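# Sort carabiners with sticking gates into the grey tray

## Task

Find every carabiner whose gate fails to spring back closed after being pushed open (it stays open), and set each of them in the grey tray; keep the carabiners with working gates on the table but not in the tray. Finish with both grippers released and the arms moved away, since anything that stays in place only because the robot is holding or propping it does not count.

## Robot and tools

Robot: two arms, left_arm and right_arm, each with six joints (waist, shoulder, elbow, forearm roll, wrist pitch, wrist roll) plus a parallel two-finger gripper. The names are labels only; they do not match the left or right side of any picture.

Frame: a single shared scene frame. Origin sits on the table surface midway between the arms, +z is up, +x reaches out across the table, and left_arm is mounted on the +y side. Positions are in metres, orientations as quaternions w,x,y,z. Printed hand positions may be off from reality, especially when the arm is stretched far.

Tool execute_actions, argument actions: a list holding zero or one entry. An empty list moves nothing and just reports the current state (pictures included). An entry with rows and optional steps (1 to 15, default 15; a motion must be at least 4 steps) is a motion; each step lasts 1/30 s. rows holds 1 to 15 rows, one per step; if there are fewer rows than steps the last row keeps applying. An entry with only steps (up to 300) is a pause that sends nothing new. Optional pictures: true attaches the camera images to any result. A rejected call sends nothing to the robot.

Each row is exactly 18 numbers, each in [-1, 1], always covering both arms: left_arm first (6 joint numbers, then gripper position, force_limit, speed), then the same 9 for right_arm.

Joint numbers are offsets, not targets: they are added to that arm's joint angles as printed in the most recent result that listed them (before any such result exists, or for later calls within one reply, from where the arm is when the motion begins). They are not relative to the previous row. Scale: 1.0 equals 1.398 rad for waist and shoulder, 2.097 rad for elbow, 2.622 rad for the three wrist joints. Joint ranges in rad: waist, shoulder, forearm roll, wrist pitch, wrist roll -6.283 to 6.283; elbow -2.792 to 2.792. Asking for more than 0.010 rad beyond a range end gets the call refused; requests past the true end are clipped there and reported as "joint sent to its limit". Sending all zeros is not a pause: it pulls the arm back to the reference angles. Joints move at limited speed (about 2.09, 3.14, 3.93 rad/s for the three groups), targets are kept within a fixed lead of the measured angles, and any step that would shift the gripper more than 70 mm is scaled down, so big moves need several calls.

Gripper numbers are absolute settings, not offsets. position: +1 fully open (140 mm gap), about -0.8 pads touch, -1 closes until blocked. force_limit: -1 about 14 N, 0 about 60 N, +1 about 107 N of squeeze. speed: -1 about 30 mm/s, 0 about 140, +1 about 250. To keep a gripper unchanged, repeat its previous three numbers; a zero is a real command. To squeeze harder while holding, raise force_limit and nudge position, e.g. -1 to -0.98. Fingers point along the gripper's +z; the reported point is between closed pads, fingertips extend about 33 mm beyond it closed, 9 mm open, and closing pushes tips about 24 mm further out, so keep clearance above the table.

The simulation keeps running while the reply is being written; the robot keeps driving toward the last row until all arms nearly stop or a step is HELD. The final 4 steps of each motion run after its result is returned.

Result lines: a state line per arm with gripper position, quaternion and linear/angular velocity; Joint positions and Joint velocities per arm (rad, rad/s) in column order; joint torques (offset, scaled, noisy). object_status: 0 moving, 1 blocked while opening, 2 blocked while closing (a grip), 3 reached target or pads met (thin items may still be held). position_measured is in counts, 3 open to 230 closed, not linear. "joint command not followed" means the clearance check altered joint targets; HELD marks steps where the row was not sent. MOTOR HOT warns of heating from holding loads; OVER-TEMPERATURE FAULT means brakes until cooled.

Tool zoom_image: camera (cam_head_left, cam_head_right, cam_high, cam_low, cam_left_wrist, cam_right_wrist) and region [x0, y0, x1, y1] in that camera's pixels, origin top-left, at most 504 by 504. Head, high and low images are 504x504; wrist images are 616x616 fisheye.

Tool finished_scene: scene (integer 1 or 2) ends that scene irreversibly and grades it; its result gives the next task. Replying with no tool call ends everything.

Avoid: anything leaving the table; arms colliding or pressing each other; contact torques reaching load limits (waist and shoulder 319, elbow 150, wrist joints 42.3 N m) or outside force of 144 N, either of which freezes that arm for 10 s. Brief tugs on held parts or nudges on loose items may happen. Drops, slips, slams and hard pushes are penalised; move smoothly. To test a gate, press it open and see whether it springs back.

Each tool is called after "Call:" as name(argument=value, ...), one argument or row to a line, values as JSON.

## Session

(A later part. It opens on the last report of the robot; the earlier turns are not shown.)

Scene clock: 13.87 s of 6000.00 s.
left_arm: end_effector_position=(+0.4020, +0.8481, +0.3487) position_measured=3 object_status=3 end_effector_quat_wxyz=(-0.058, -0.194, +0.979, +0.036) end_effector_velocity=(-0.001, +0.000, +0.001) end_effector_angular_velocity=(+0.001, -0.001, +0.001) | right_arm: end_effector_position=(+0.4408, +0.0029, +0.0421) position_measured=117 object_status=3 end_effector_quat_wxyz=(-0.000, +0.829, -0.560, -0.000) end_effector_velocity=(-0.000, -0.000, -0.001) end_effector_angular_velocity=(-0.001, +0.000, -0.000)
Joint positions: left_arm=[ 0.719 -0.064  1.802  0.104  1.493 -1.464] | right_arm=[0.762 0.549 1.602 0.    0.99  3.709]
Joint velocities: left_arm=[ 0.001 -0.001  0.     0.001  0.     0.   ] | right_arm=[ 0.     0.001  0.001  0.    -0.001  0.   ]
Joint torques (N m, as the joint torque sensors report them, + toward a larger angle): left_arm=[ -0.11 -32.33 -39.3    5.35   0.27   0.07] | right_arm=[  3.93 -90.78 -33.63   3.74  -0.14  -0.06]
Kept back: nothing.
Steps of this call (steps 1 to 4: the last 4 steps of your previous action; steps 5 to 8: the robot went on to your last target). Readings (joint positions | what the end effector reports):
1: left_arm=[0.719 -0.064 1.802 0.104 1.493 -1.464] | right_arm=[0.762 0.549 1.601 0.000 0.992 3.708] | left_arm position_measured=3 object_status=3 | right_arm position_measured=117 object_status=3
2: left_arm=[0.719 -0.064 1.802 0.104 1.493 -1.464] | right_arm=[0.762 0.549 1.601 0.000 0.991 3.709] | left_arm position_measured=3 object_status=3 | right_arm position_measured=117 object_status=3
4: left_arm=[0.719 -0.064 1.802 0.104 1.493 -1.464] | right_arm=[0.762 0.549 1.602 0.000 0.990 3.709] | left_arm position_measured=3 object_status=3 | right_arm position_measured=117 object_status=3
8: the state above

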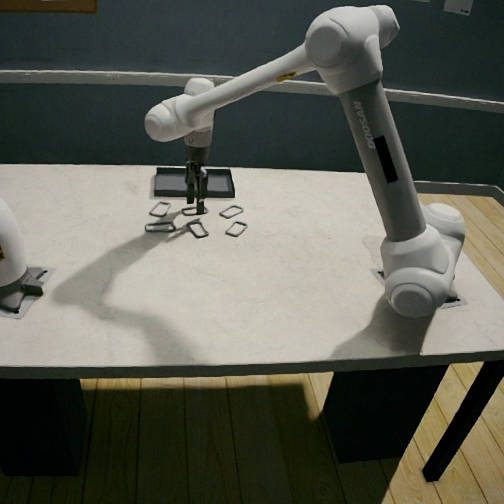

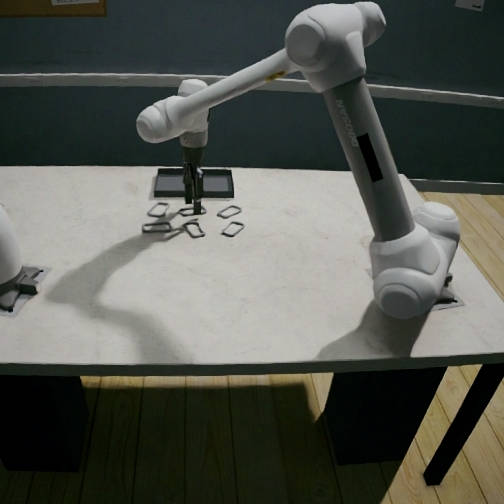

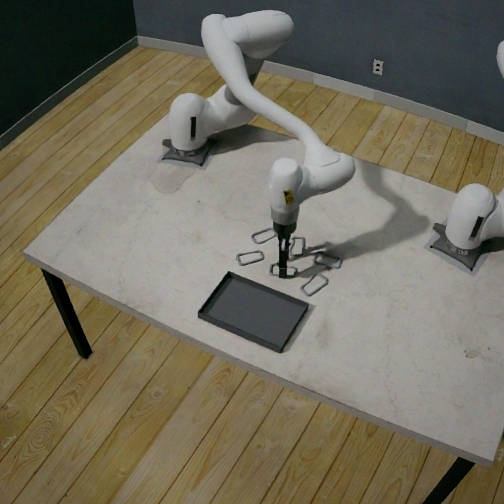

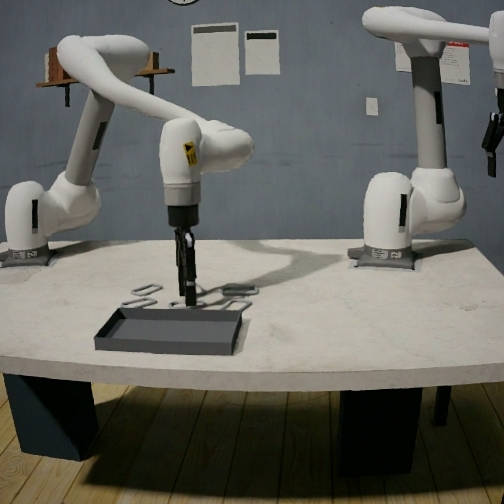

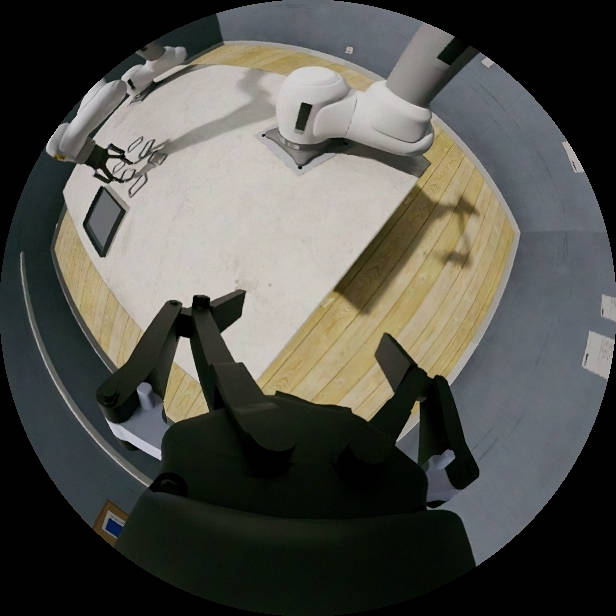

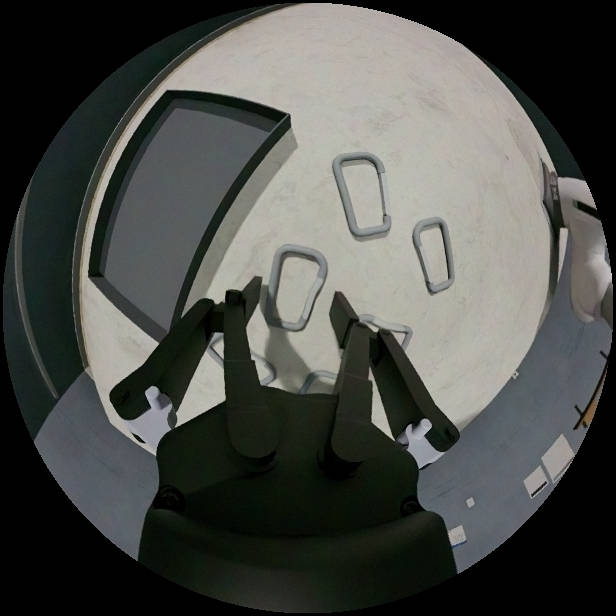

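Call:
execute_actions(
  actions=[
    {"rows":[[0,0,0,0,0,0,1,0,0,0,0.002,0.0007,0,-0.0017,0,0.1,-0.3,0],[0,0,0,0,0,0,1,0,0,0,0.002,0.0007,0,-0.0017,0,-0.45,-0.3,0]],"steps":15},
  ],
)

Call:
execute_actions(
  actions=[
    {"steps":7},
  ],
  pictures=true,
)

Call:
zoom_image(
  camera="cam_right_wrist",
  region=[200,180,420,400],
)

Call:
execute_actions(
  actions=[
    {"rows":[[0,0,0,0,0,0,1,0,0,0,-0.0012,-0.0005,0,0.001,0,0.1,-0.3,0]],"steps":15},
  ],
)

Call:
execute_actions(
  actions=[
    {"steps":8},
  ],
  pictures=true,
)

Call:
zoom_image(
  camera="cam_right_wrist",
  region=[200,180,420,400],
)

Scene clock: 14.43 s of 6000.00 s.
left_arm: end_effector_position=(+0.4020, +0.8481, +0.3487) position_measured=3 object_status=3 end_effector_quat_wxyz=(-0.058, -0.194, +0.979, +0.036) end_effector_velocity=(+0.000, +0.000, -0.000) end_effector_angular_velocity=(-0.000, +0.000, -0.001) | right_arm: end_effector_position=(+0.4411, +0.0035, +0.0400) position_measured=180 object_status=0 end_effector_quat_wxyz=(-0.001, +0.829, -0.560, -0.000) end_effector_velocity=(-0.003, +0.001, +0.001) end_effector_angular_velocity=(+0.001, +0.004, +0.000)
Joint positions: left_arm=[ 0.719 -0.064  1.802  0.104  1.493 -1.464] | right_arm=[0.762 0.552 1.603 0.    0.986 3.709]
Joint velocities: left_arm=[ 0.     0.001 -0.     0.    -0.     0.001] | right_arm=[ 0.002 -0.001 -0.     0.005  0.002 -0.   ]
Joint torques (N m, as the joint torque sensors report them, + toward a larger angle): left_arm=[ -0.25 -32.34 -39.19   5.45   0.31   0.01] | right_arm=[-5.13  9.03 18.44  0.75 -4.06 -0.18]
Steps of this call (steps 1 to 6: the robot went on to your last target; steps 7 to 17: the first 11 steps of this action). Readings (joint positions | what the end effector reports):
7: left_arm=[0.719 -0.064 1.802 0.104 1.493 -1.464] | right_arm=[0.762 0.550 1.602 0.000 0.990 3.709] | left_arm position_measured=3 object_status=3 | right_arm position_measured=117 object_status=3
8: left_arm=[0.719 -0.064 1.802 0.104 1.493 -1.464] | right_arm=[0.762 0.550 1.602 0.000 0.989 3.709] | left_arm position_measured=3 object_status=3 | right_arm position_measured=117 object_status=0
10: left_arm=[0.719 -0.064 1.802 0.104 1.493 -1.464] | right_arm=[0.762 0.552 1.603 0.000 0.987 3.709] | left_arm position_measured=3 object_status=3 | right_arm position_measured=127 object_status=0
14: left_arm=[0.719 -0.064 1.802 0.104 1.493 -1.464] | right_arm=[0.762 0.552 1.603 0.000 0.986 3.709] | left_arm position_measured=3 object_status=3 | right_arm position_measured=157 object_status=0
17: the state above

Scene clock: 14.67 s of 6000.00 s.
left_arm: end_effector_position=(+0.4020, +0.8481, +0.3487) position_measured=3 object_status=3 end_effector_quat_wxyz=(-0.058, -0.194, +0.979, +0.036) end_effector_velocity=(-0.000, -0.000, +0.000) end_effector_angular_velocity=(+0.001, -0.001, +0.001) | right_arm: end_effector_position=(+0.4409, +0.0033, +0.0398) position_measured=185 object_status=3 end_effector_quat_wxyz=(-0.001, +0.829, -0.560, -0.000) end_effector_velocity=(-0.000, -0.000, +0.000) end_effector_angular_velocity=(+0.000, +0.000, -0.001)
Joint positions: left_arm=[ 0.719 -0.064  1.802  0.104  1.493 -1.464] | right_arm=[0.763 0.552 1.603 0.    0.986 3.709]
Joint velocities: left_arm=[-0.    -0.001  0.     0.    -0.    -0.001] | right_arm=[-0. -0.  0.  0. -0.  0.]
Joint torques (N m, as the joint torque sensors report them, + toward a larger angle): left_arm=[ -0.49 -32.07 -39.29   5.46   0.33   0.03] | right_arm=[-3.57 19.54 27.78  0.44 -1.92  0.2 ]
Kept back: nothing.
Steps of this call (steps 1 to 4: the last 4 steps of your previous action; steps 5 to 7: the robot went on to your last target). Readings (joint positions | what the end effector reports):
1: left_arm=[0.719 -0.064 1.802 0.104 1.493 -1.464] | right_arm=[0.763 0.552 1.603 0.000 0.986 3.709] | left_arm position_measured=3 object_status=3 | right_arm position_measured=185 object_status=0
2: left_arm=[0.719 -0.064 1.802 0.104 1.493 -1.464] | right_arm=[0.763 0.552 1.603 0.000 0.986 3.709] | left_arm position_measured=3 object_status=3 | right_arm position_measured=185 object_status=0
4: left_arm=[0.719 -0.064 1.802 0.104 1.493 -1.464] | right_arm=[0.763 0.552 1.603 0.000 0.986 3.709] | left_arm position_measured=3 object_status=3 | right_arm position_measured=185 object_status=0
7: the state above

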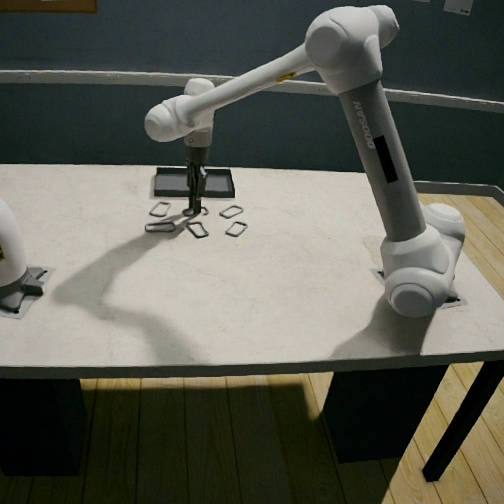

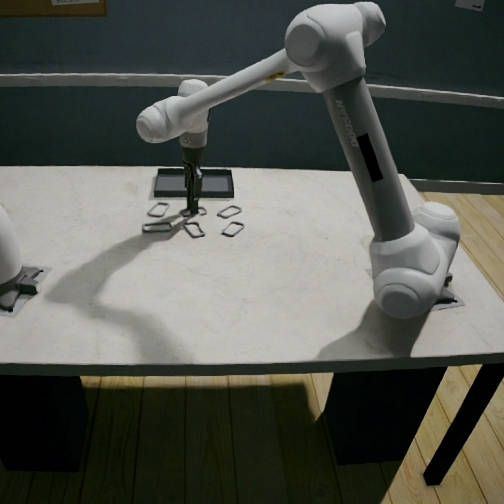

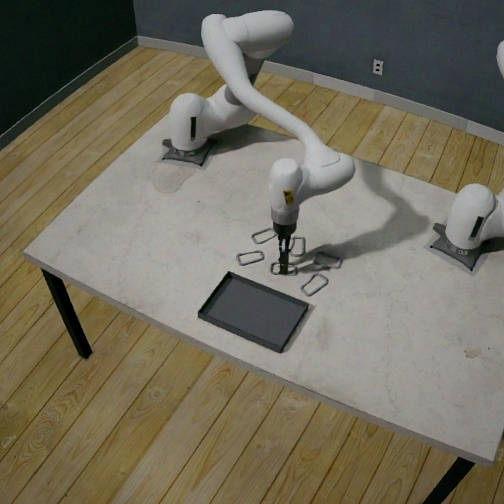

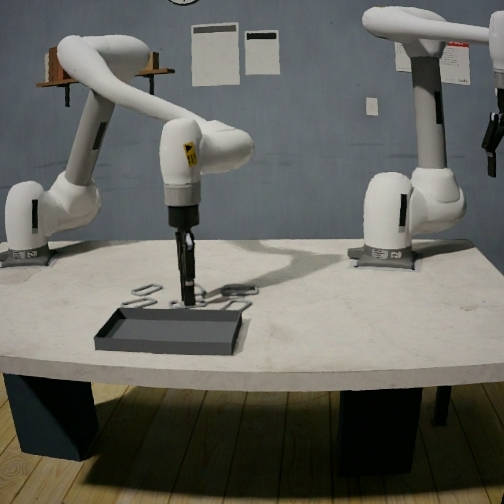

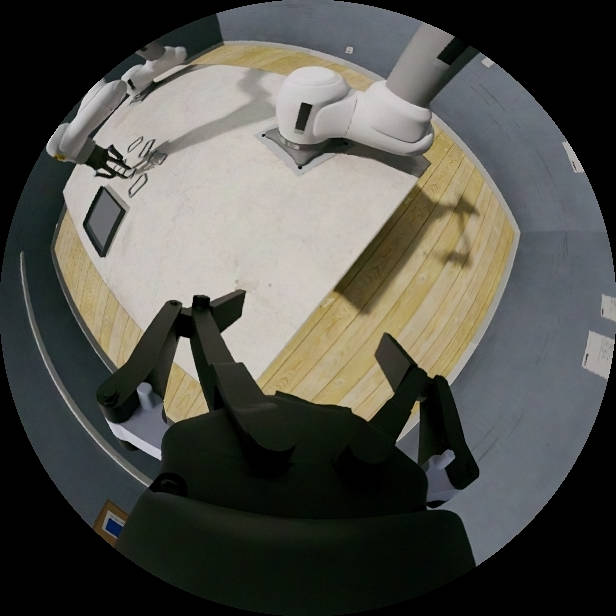

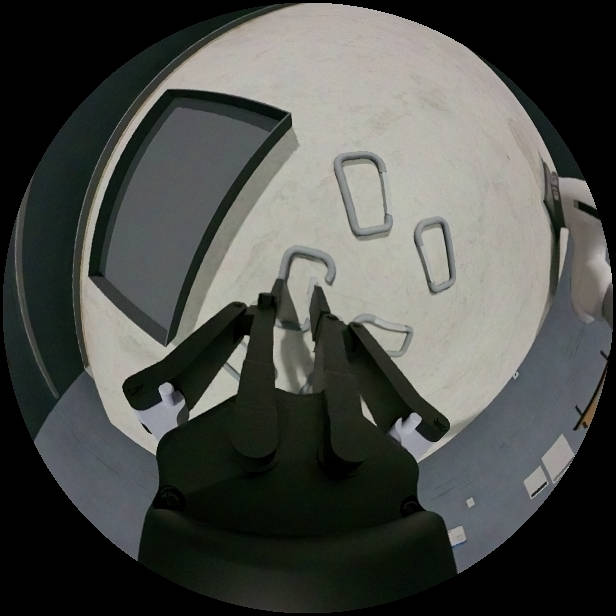

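Region (200, 180, 420, 400) of cam_right_wrist's 616x616 image, scaled by 2.291, with more detail than that image has.

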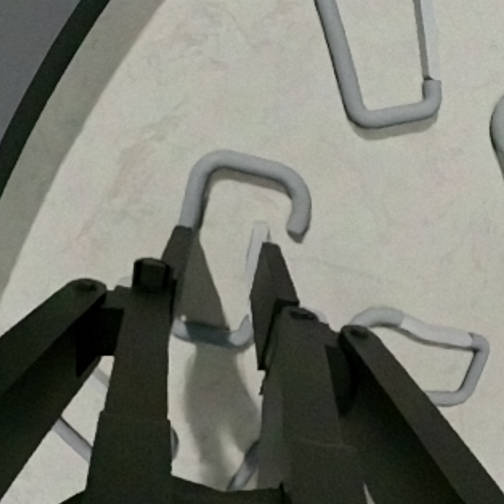

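Scene clock: 15.03 s of 6000.00 s.
left_arm: end_effector_position=(+0.4020, +0.8481, +0.3487) position_measured=3 object_status=3 end_effector_quat_wxyz=(-0.058, -0.194, +0.979, +0.036) end_effector_velocity=(+0.000, -0.000, +0.000) end_effector_angular_velocity=(+0.000, -0.000, -0.001) | right_arm: end_effector_position=(+0.4408, +0.0031, +0.0411) position_measured=117 object_status=0 end_effector_quat_wxyz=(-0.000, +0.829, -0.560, -0.000) end_effector_velocity=(+0.001, +0.002, +0.004) end_effector_angular_velocity=(+0.004, -0.004, +0.002)
Joint positions: left_arm=[ 0.719 -0.064  1.802  0.104  1.493 -1.464] | right_arm=[0.763 0.551 1.602 0.    0.988 3.709]
Joint velocities: left_arm=[-0.001 -0.001  0.     0.    -0.     0.   ] | right_arm=[ 0.001 -0.004 -0.002 -0.001  0.001 -0.001]
Joint torques (N m, as the joint torque sensors report them, + toward a larger angle): left_arm=[  0.04 -32.84 -38.84   5.44   0.43   0.  ] | right_arm=[  3.23 -91.76 -33.31   4.07  -0.25  -0.47]
Steps of this call (steps 1 to 11: the first 11 steps of this action). Readings (joint positions | what the end effector reports):
1: left_arm=[0.719 -0.064 1.802 0.104 1.493 -1.464] | right_arm=[0.763 0.552 1.603 0.000 0.986 3.709] | left_arm position_measured=3 object_status=3 | right_arm position_measured=185 object_status=0
2: left_arm=[0.719 -0.064 1.802 0.104 1.493 -1.464] | right_arm=[0.763 0.552 1.603 0.000 0.986 3.709] | left_arm position_measured=3 object_status=3 | right_arm position_measured=183 object_status=0
4: left_arm=[0.719 -0.064 1.802 0.104 1.493 -1.464] | right_arm=[0.763 0.552 1.603 0.000 0.987 3.709] | left_arm position_measured=3 object_status=3 | right_arm position_measured=168 object_status=0
8: left_arm=[0.719 -0.064 1.802 0.104 1.493 -1.464] | right_arm=[0.763 0.551 1.603 0.000 0.988 3.709] | left_arm position_measured=3 object_status=3 | right_arm position_measured=137 object_status=0
11: the state above

Scene clock: 15.30 s of 6000.00 s.
left_arm: end_effector_position=(+0.4020, +0.8481, +0.3487) position_measured=3 object_status=3 end_effector_quat_wxyz=(-0.058, -0.194, +0.979, +0.036) end_effector_velocity=(+0.000, -0.001, +0.001) end_effector_angular_velocity=(-0.001, -0.002, -0.003) | right_arm: end_effector_position=(+0.4409, +0.0033, +0.0416) position_measured=117 object_status=3 end_effector_quat_wxyz=(-0.001, +0.829, -0.560, -0.000) end_effector_velocity=(+0.000, +0.000, +0.002) end_effector_angular_velocity=(+0.002, -0.002, +0.001)
Joint positions: left_arm=[ 0.719 -0.064  1.802  0.104  1.493 -1.464] | right_arm=[0.763 0.55  1.602 0.    0.988 3.709]
Joint velocities: left_arm=[-0.001 -0.001  0.    -0.001  0.     0.002] | right_arm=[ 0.    -0.002 -0.    -0.    -0.    -0.   ]
Joint torques (N m, as the joint torque sensors report them, + toward a larger angle): left_arm=[ -0.5  -31.97 -39.18   5.42   0.41   0.05] | right_arm=[  2.83 -89.56 -32.32   3.93  -0.19  -0.13]
Kept back: nothing.
Steps of this call (steps 1 to 4: the last 4 steps of your previous action; steps 5 to 8: the robot went on to your last target). Readings (joint positions | what the end effector reports):
1: left_arm=[0.719 -0.064 1.802 0.104 1.493 -1.464] | right_arm=[0.763 0.550 1.602 0.000 0.988 3.709] | left_arm position_measured=3 object_status=3 | right_arm position_measured=117 object_status=0
2: left_arm=[0.719 -0.064 1.802 0.104 1.493 -1.464] | right_arm=[0.763 0.550 1.602 0.000 0.988 3.709] | left_arm position_measured=3 object_status=3 | right_arm position_measured=117 object_status=0
4: left_arm=[0.719 -0.064 1.802 0.104 1.493 -1.464] | right_arm=[0.763 0.550 1.602 0.000 0.988 3.709] | left_arm position_measured=3 object_status=3 | right_arm position_measured=117 object_status=0
8: the state above

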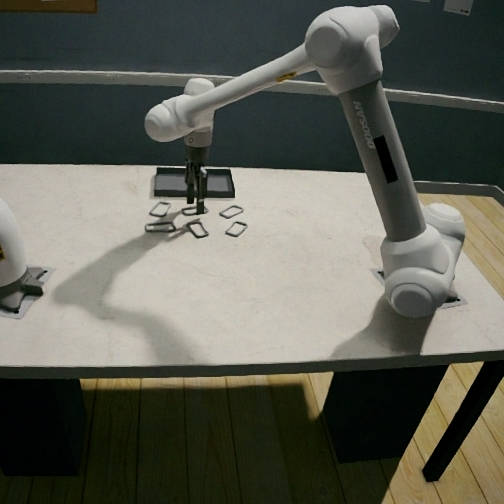

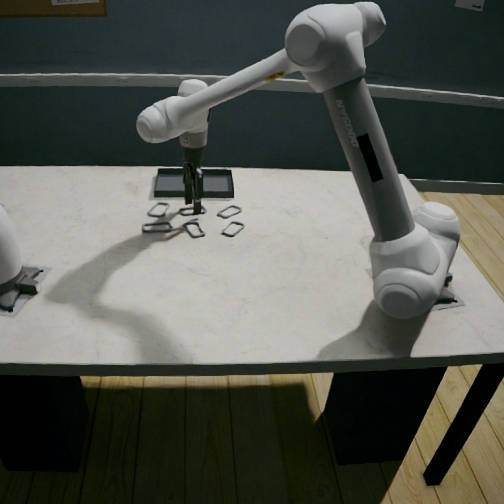

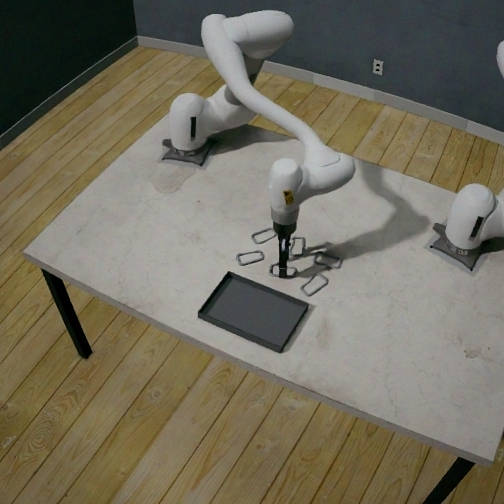

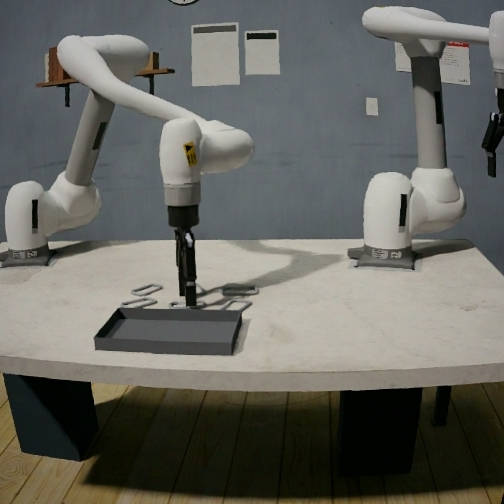

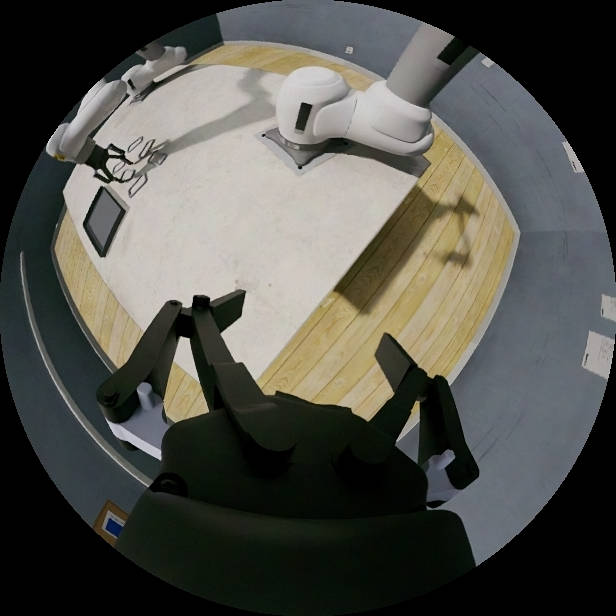

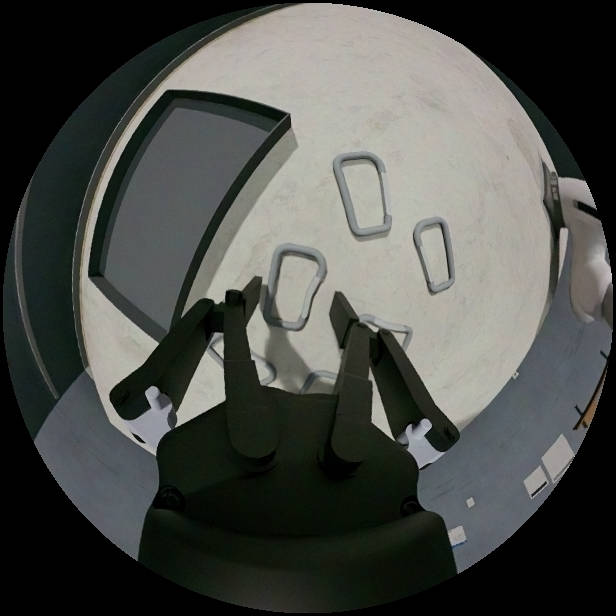

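Region (200, 180, 420, 400) of cam_right_wrist's 616x616 image, scaled by 2.291, with more detail than that image has.

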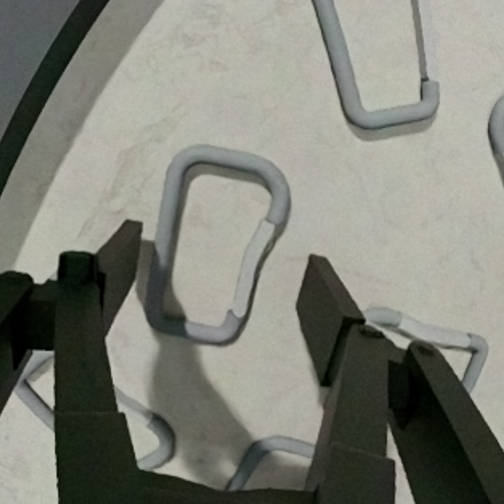

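Call:
execute_actions(
  actions=[
    {"rows":[[0,0,0,0,0,0,1,0,0,0,-0.0265,-0.019,0,0.029,0,0.1,-0.3,0],[0,0,0,0,0,0,1,0,0,0,-0.0265,-0.019,0,0.029,0,0.1,-0.3,0],[0,0,0,0,0,0,1,0,0,0,-0.0265,-0.019,0,0.029,0,0.1,-0.3,0],[0,0,0,0,0,0,1,0,0,0,-0.0265,-0.019,0,0.029,0,0.1,-0.3,0],[0,0,0,0,0,0,1,0,0,0.0883,-0.084,0.0414,0,0.0123,-0.5786,0.1,-0.3,0]],"steps":15},
  ],
)

Call:
execute_actions(
  actions=[
    {"steps":20},
  ],
  pictures=true,
)

Call:
zoom_image(
  camera="cam_right_wrist",
  region=[200,180,420,400],
)

Scene clock: 16.23 s of 6000.00 s.
left_arm: end_effector_position=(+0.4020, +0.8481, +0.3487) position_measured=3 object_status=3 end_effector_quat_wxyz=(-0.058, -0.194, +0.979, +0.036) end_effector_velocity=(-0.001, +0.001, -0.000) end_effector_angular_velocity=(+0.000, +0.001, +0.002) | right_arm: end_effector_position=(+0.4101, +0.0073, +0.0920) position_measured=117 object_status=3 end_effector_quat_wxyz=(-0.007, +0.899, -0.437, +0.001) end_effector_velocity=(-0.327, -0.002, -0.018) end_effector_angular_velocity=(-0.080, +0.013, +2.829)
Joint positions: left_arm=[ 0.719 -0.064  1.802  0.104  1.493 -1.464] | right_arm=[0.798 0.484 1.604 0.    1.04  3.461]
Joint velocities: left_arm=[0.002 0.    0.    0.    0.    0.   ] | right_arm=[ 0.349 -0.189  0.339 -0.    -0.075 -2.48 ]
Joint torques (N m, as the joint torque sensors report them, + toward a larger angle): left_arm=[ -0.26 -32.68 -39.02   5.4    0.28   0.01] | right_arm=[ 13.49 -83.33 -30.29   3.61   0.37  -0.25]
Steps of this call (steps 1 to 15: the robot went on to your last target; steps 16 to 17: nothing new was sent; steps 18 to 28: the first 11 steps of this action). Readings (joint positions | what the end effector reports):
18: left_arm=[0.719 -0.064 1.802 0.104 1.493 -1.464] | right_arm=[0.763 0.550 1.602 0.000 0.988 3.709] | left_arm position_measured=3 object_status=3 | right_arm position_measured=117 object_status=3
19: left_arm=[0.719 -0.064 1.802 0.104 1.493 -1.464] | right_arm=[0.763 0.547 1.599 0.000 0.996 3.709] | left_arm position_measured=3 object_status=3 | right_arm position_measured=117 object_status=3
21: left_arm=[0.719 -0.064 1.802 0.104 1.493 -1.464] | right_arm=[0.763 0.528 1.578 0.000 1.033 3.709] | left_arm position_measured=3 object_status=3 | right_arm position_measured=117 object_status=3
25: left_arm=[0.719 -0.064 1.802 0.104 1.493 -1.464] | right_arm=[0.771 0.505 1.577 0.000 1.048 3.650] | left_arm position_measured=3 object_status=3 | right_arm position_measured=117 object_status=3
28: the state above

Scene clock: 16.90 s of 6000.00 s.
left_arm: end_effector_position=(+0.4020, +0.8481, +0.3487) position_measured=3 object_status=3 end_effector_quat_wxyz=(-0.058, -0.194, +0.979, +0.036) end_effector_velocity=(-0.001, +0.001, +0.000) end_effector_angular_velocity=(+0.001, -0.000, +0.004) | right_arm: end_effector_position=(+0.3294, +0.0025, +0.0903) position_measured=117 object_status=3 end_effector_quat_wxyz=(+0.000, +0.975, +0.224, -0.000) end_effector_velocity=(-0.000, -0.000, -0.001) end_effector_angular_velocity=(-0.001, +0.000, +0.008)
Joint positions: left_arm=[ 0.719 -0.064  1.802  0.104  1.493 -1.464] | right_arm=[0.886 0.433 1.689 0.    1.02  2.193]
Joint velocities: left_arm=[ 0.002 -0.001 -0.     0.001  0.    -0.002] | right_arm=[ 0.     0.001  0.001 -0.    -0.    -0.007]
Joint torques (N m, as the joint torque sensors report them, + toward a larger angle): left_arm=[ -0.17 -32.42 -39.47   5.37   0.31  -0.08] | right_arm=[  4.   -80.85 -35.08   3.77  -0.08  -0.27]
Kept back: nothing.
Steps of this call (steps 1 to 4: the last 4 steps of your previous action; steps 5 to 20: the robot went on to your last target). Readings (joint positions | what the end effector reports):
1: left_arm=[0.719 -0.064 1.802 0.104 1.493 -1.464] | right_arm=[0.810 0.478 1.616 0.000 1.037 3.371] | left_arm position_measured=3 object_status=3 | right_arm position_measured=117 object_status=3
2: left_arm=[0.719 -0.064 1.802 0.104 1.493 -1.464] | right_arm=[0.821 0.472 1.626 0.000 1.035 3.274] | left_arm position_measured=3 object_status=3 | right_arm position_measured=117 object_status=3
4: left_arm=[0.719 -0.064 1.802 0.104 1.493 -1.464] | right_arm=[0.841 0.460 1.645 0.000 1.031 3.068] | left_arm position_measured=3 object_status=3 | right_arm position_measured=117 object_status=3
8: left_arm=[0.719 -0.064 1.802 0.104 1.493 -1.464] | right_arm=[0.868 0.444 1.672 0.000 1.024 2.637] | left_arm position_measured=3 object_status=3 | right_arm position_measured=117 object_status=3
20: the state above

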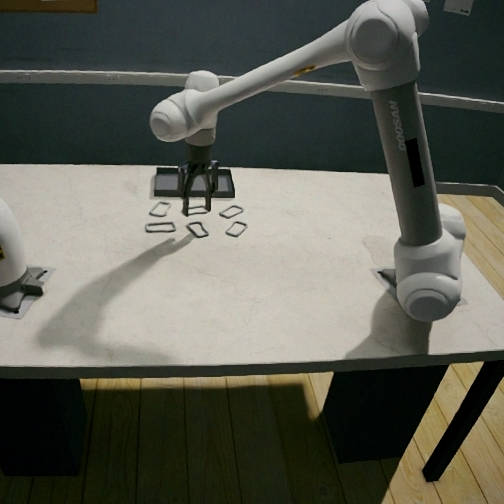

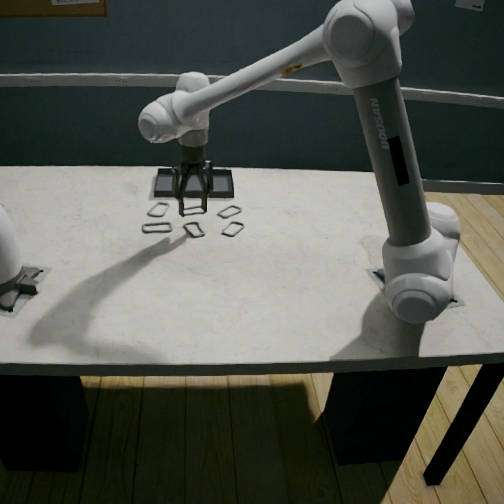

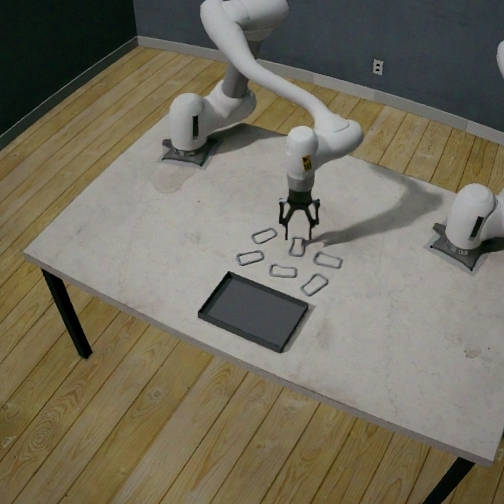

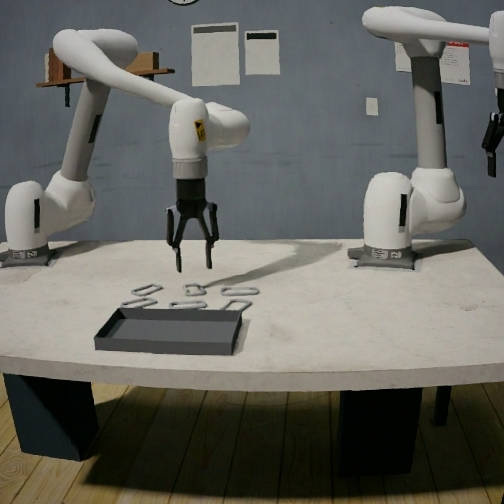

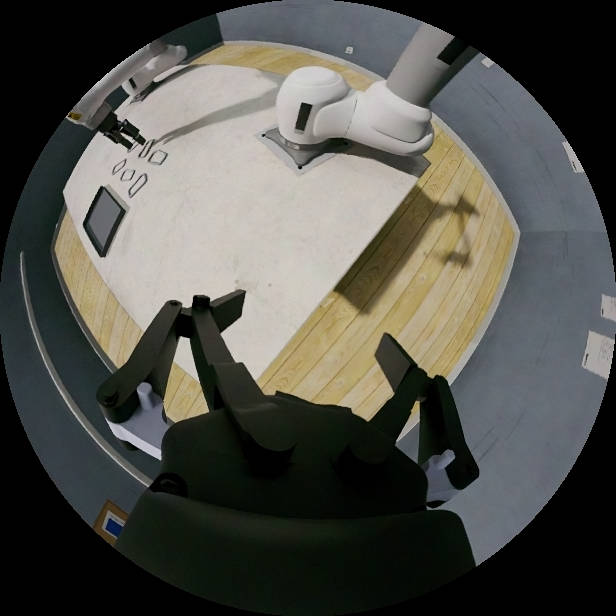

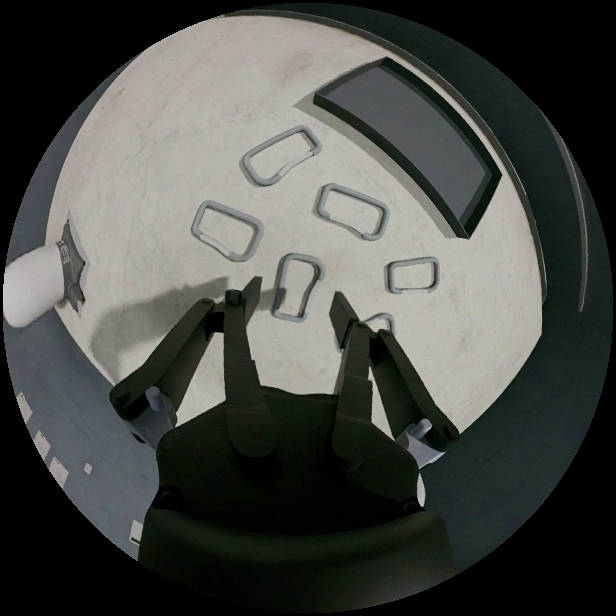

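Region (200, 180, 420, 400) of cam_right_wrist's 616x616 image, scaled by 2.291, with more detail than that image has.

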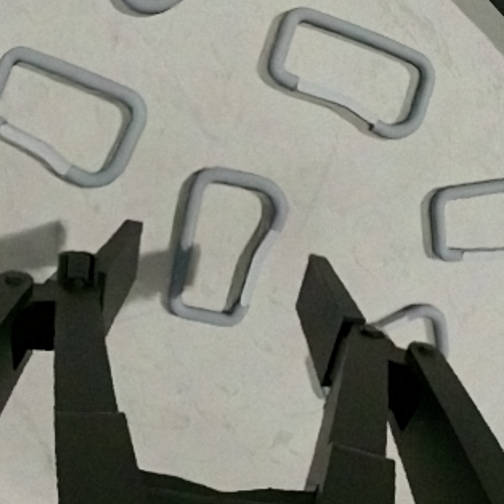

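Call:
execute_actions(
  actions=[
    {"rows":[[0,0,0,0,0,0,1,0,0,0.004,-0.004,0.006,0,-0.003,0.0016,0.1,-0.3,0],[0,0,0,0,0,0,1,0,0,0.004,-0.006,0.01,0,-0.005,0.0016,0.1,-0.3,0],[0,0,0,0,0,0,1,0,0,0.004,0,0.015,0,-0.012,0.0016,0.1,-0.3,0],[0,0,0,0,0,0,1,0,0,0.004,0.0188,0.0297,0,-0.034,0.0016,0.1,-0.3,0]],"steps":15},
  ],
)

Call:
execute_actions(
  actions=[
    {"steps":8},
  ],
  pictures=true,
)

Call:
zoom_image(
  camera="cam_right_wrist",
  region=[200,180,420,400],
)

Scene clock: 17.67 s of 6000.00 s.
left_arm: end_effector_position=(+0.4020, +0.8481, +0.3487) position_measured=3 object_status=3 end_effector_quat_wxyz=(-0.058, -0.194, +0.979, +0.036) end_effector_velocity=(+0.000, -0.000, -0.000) end_effector_angular_velocity=(-0.000, +0.001, -0.003) | right_arm: end_effector_position=(+0.3199, -0.0067, +0.0443) position_measured=117 object_status=3 end_effector_quat_wxyz=(-0.000, +0.974, +0.225, -0.000) end_effector_velocity=(-0.002, -0.003, -0.025) end_effector_angular_velocity=(+0.004, -0.003, -0.001)
Joint positions: left_arm=[ 0.719 -0.064  1.802  0.104  1.493 -1.464] | right_arm=[0.891 0.458 1.749 0.001 0.935 2.197]
Joint velocities: left_arm=[-0.001  0.001 -0.     0.     0.     0.002] | right_arm=[ 0.     0.017  0.027 -0.001 -0.049  0.001]
Joint torques (N m, as the joint torque sensors report them, + toward a larger angle): left_arm=[ -0.64 -32.06 -39.18   5.4    0.3    0.03] | right_arm=[  4.09 -83.97 -33.12   3.93  -0.21  -0.52]
Steps of this call (steps 1 to 12: the robot went on to your last target; steps 13 to 23: the first 11 steps of this action). Readings (joint positions | what the end effector reports):
13: left_arm=[0.719 -0.064 1.802 0.104 1.493 -1.464] | right_arm=[0.886 0.433 1.689 0.000 1.020 2.192] | left_arm position_measured=3 object_status=3 | right_arm position_measured=117 object_status=3
14: left_arm=[0.719 -0.064 1.802 0.104 1.493 -1.464] | right_arm=[0.887 0.431 1.692 0.000 1.019 2.193] | left_arm position_measured=3 object_status=3 | right_arm position_measured=117 object_status=3
16: left_arm=[0.719 -0.064 1.802 0.104 1.493 -1.464] | right_arm=[0.890 0.429 1.703 0.000 1.009 2.195] | left_arm position_measured=3 object_status=3 | right_arm position_measured=117 object_status=3
20: left_arm=[0.719 -0.064 1.802 0.104 1.493 -1.464] | right_arm=[0.891 0.452 1.742 0.001 0.948 2.197] | left_arm position_measured=3 object_status=3 | right_arm position_measured=117 object_status=3
23: the state above

Scene clock: 17.93 s of 6000.00 s.
left_arm: end_effector_position=(+0.4020, +0.8481, +0.3487) position_measured=3 object_status=3 end_effector_quat_wxyz=(-0.058, -0.194, +0.979, +0.036) end_effector_velocity=(+0.000, +0.000, -0.000) end_effector_angular_velocity=(+0.000, +0.000, -0.001) | right_arm: end_effector_position=(+0.3196, -0.0070, +0.0424) position_measured=117 object_status=3 end_effector_quat_wxyz=(-0.000, +0.974, +0.225, -0.000) end_effector_velocity=(-0.000, -0.000, -0.000) end_effector_angular_velocity=(+0.000, +0.000, -0.001)
Joint positions: left_arm=[ 0.719 -0.064  1.802  0.104  1.493 -1.464] | right_arm=[0.891 0.459 1.751 0.    0.931 2.197]
Joint velocities: left_arm=[-0.     0.     0.     0.    -0.     0.001] | right_arm=[-0.    -0.     0.001  0.    -0.001  0.001]
Joint torques (N m, as the joint torque sensors report them, + toward a larger angle): left_arm=[  0.1  -32.29 -39.12   5.5    0.35   0.06] | right_arm=[  3.43 -82.11 -31.94   3.74  -0.01  -0.11]
Kept back: nothing.
Steps of this call (steps 1 to 4: the last 4 steps of your previous action; steps 5 to 8: the robot went on to your last target). Readings (joint positions | what the end effector reports):
1: left_arm=[0.719 -0.064 1.802 0.104 1.493 -1.464] | right_arm=[0.891 0.458 1.750 0.001 0.933 2.197] | left_arm position_measured=3 object_status=3 | right_arm position_measured=117 object_status=3
2: left_arm=[0.719 -0.064 1.802 0.104 1.493 -1.464] | right_arm=[0.891 0.458 1.750 0.001 0.933 2.197] | left_arm position_measured=3 object_status=3 | right_arm position_measured=117 object_status=3
4: left_arm=[0.719 -0.064 1.802 0.104 1.493 -1.464] | right_arm=[0.891 0.459 1.751 0.000 0.932 2.197] | left_arm position_measured=3 object_status=3 | right_arm position_measured=117 object_status=3
8: the state above

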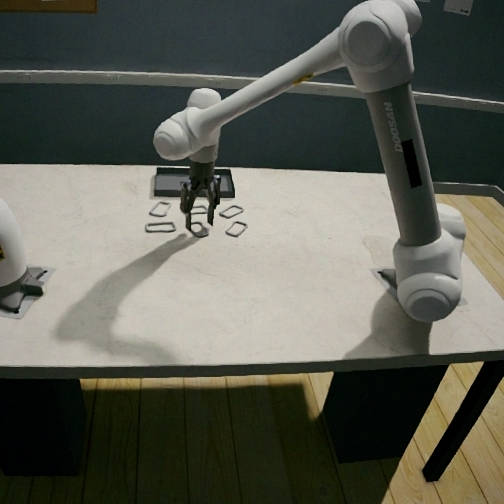

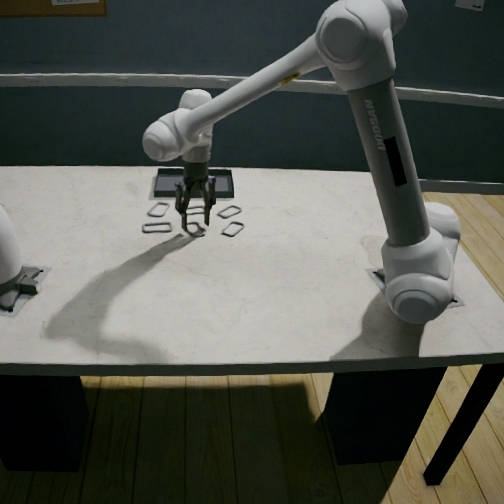

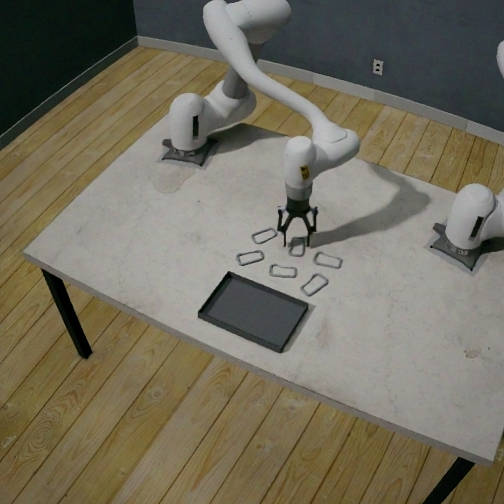

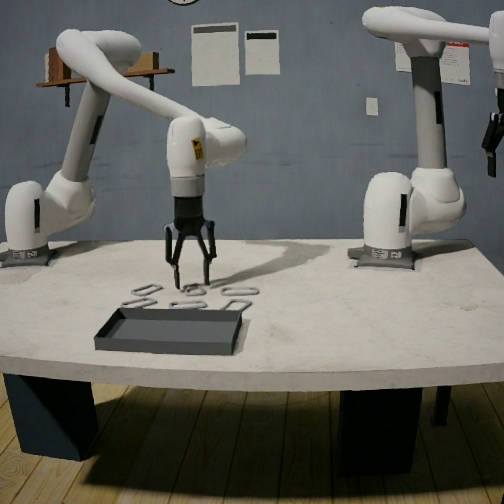

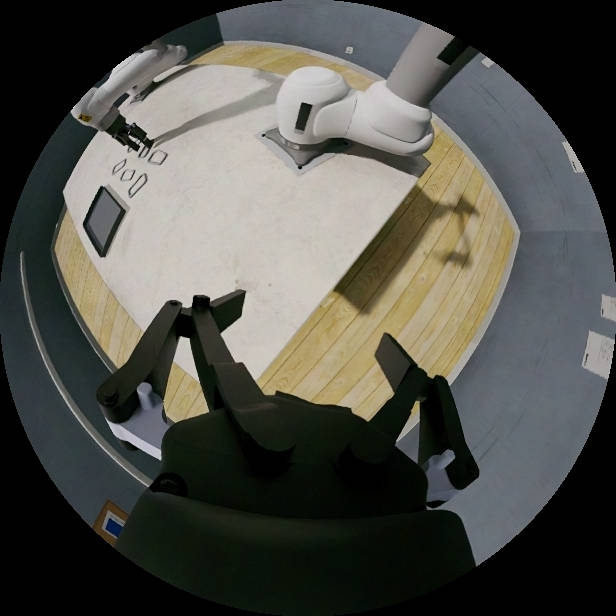

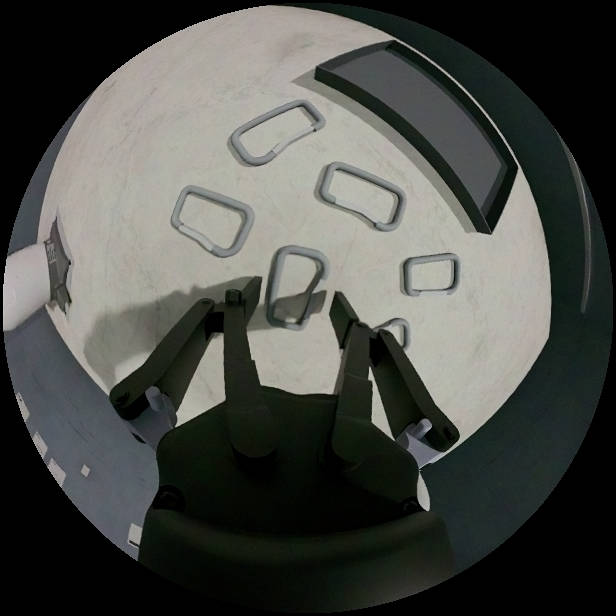

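Region (200, 180, 420, 400) of cam_right_wrist's 616x616 image, scaled by 2.291, with more detail than that image has.

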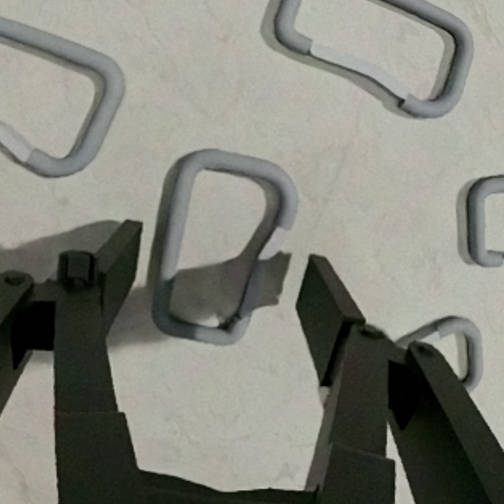

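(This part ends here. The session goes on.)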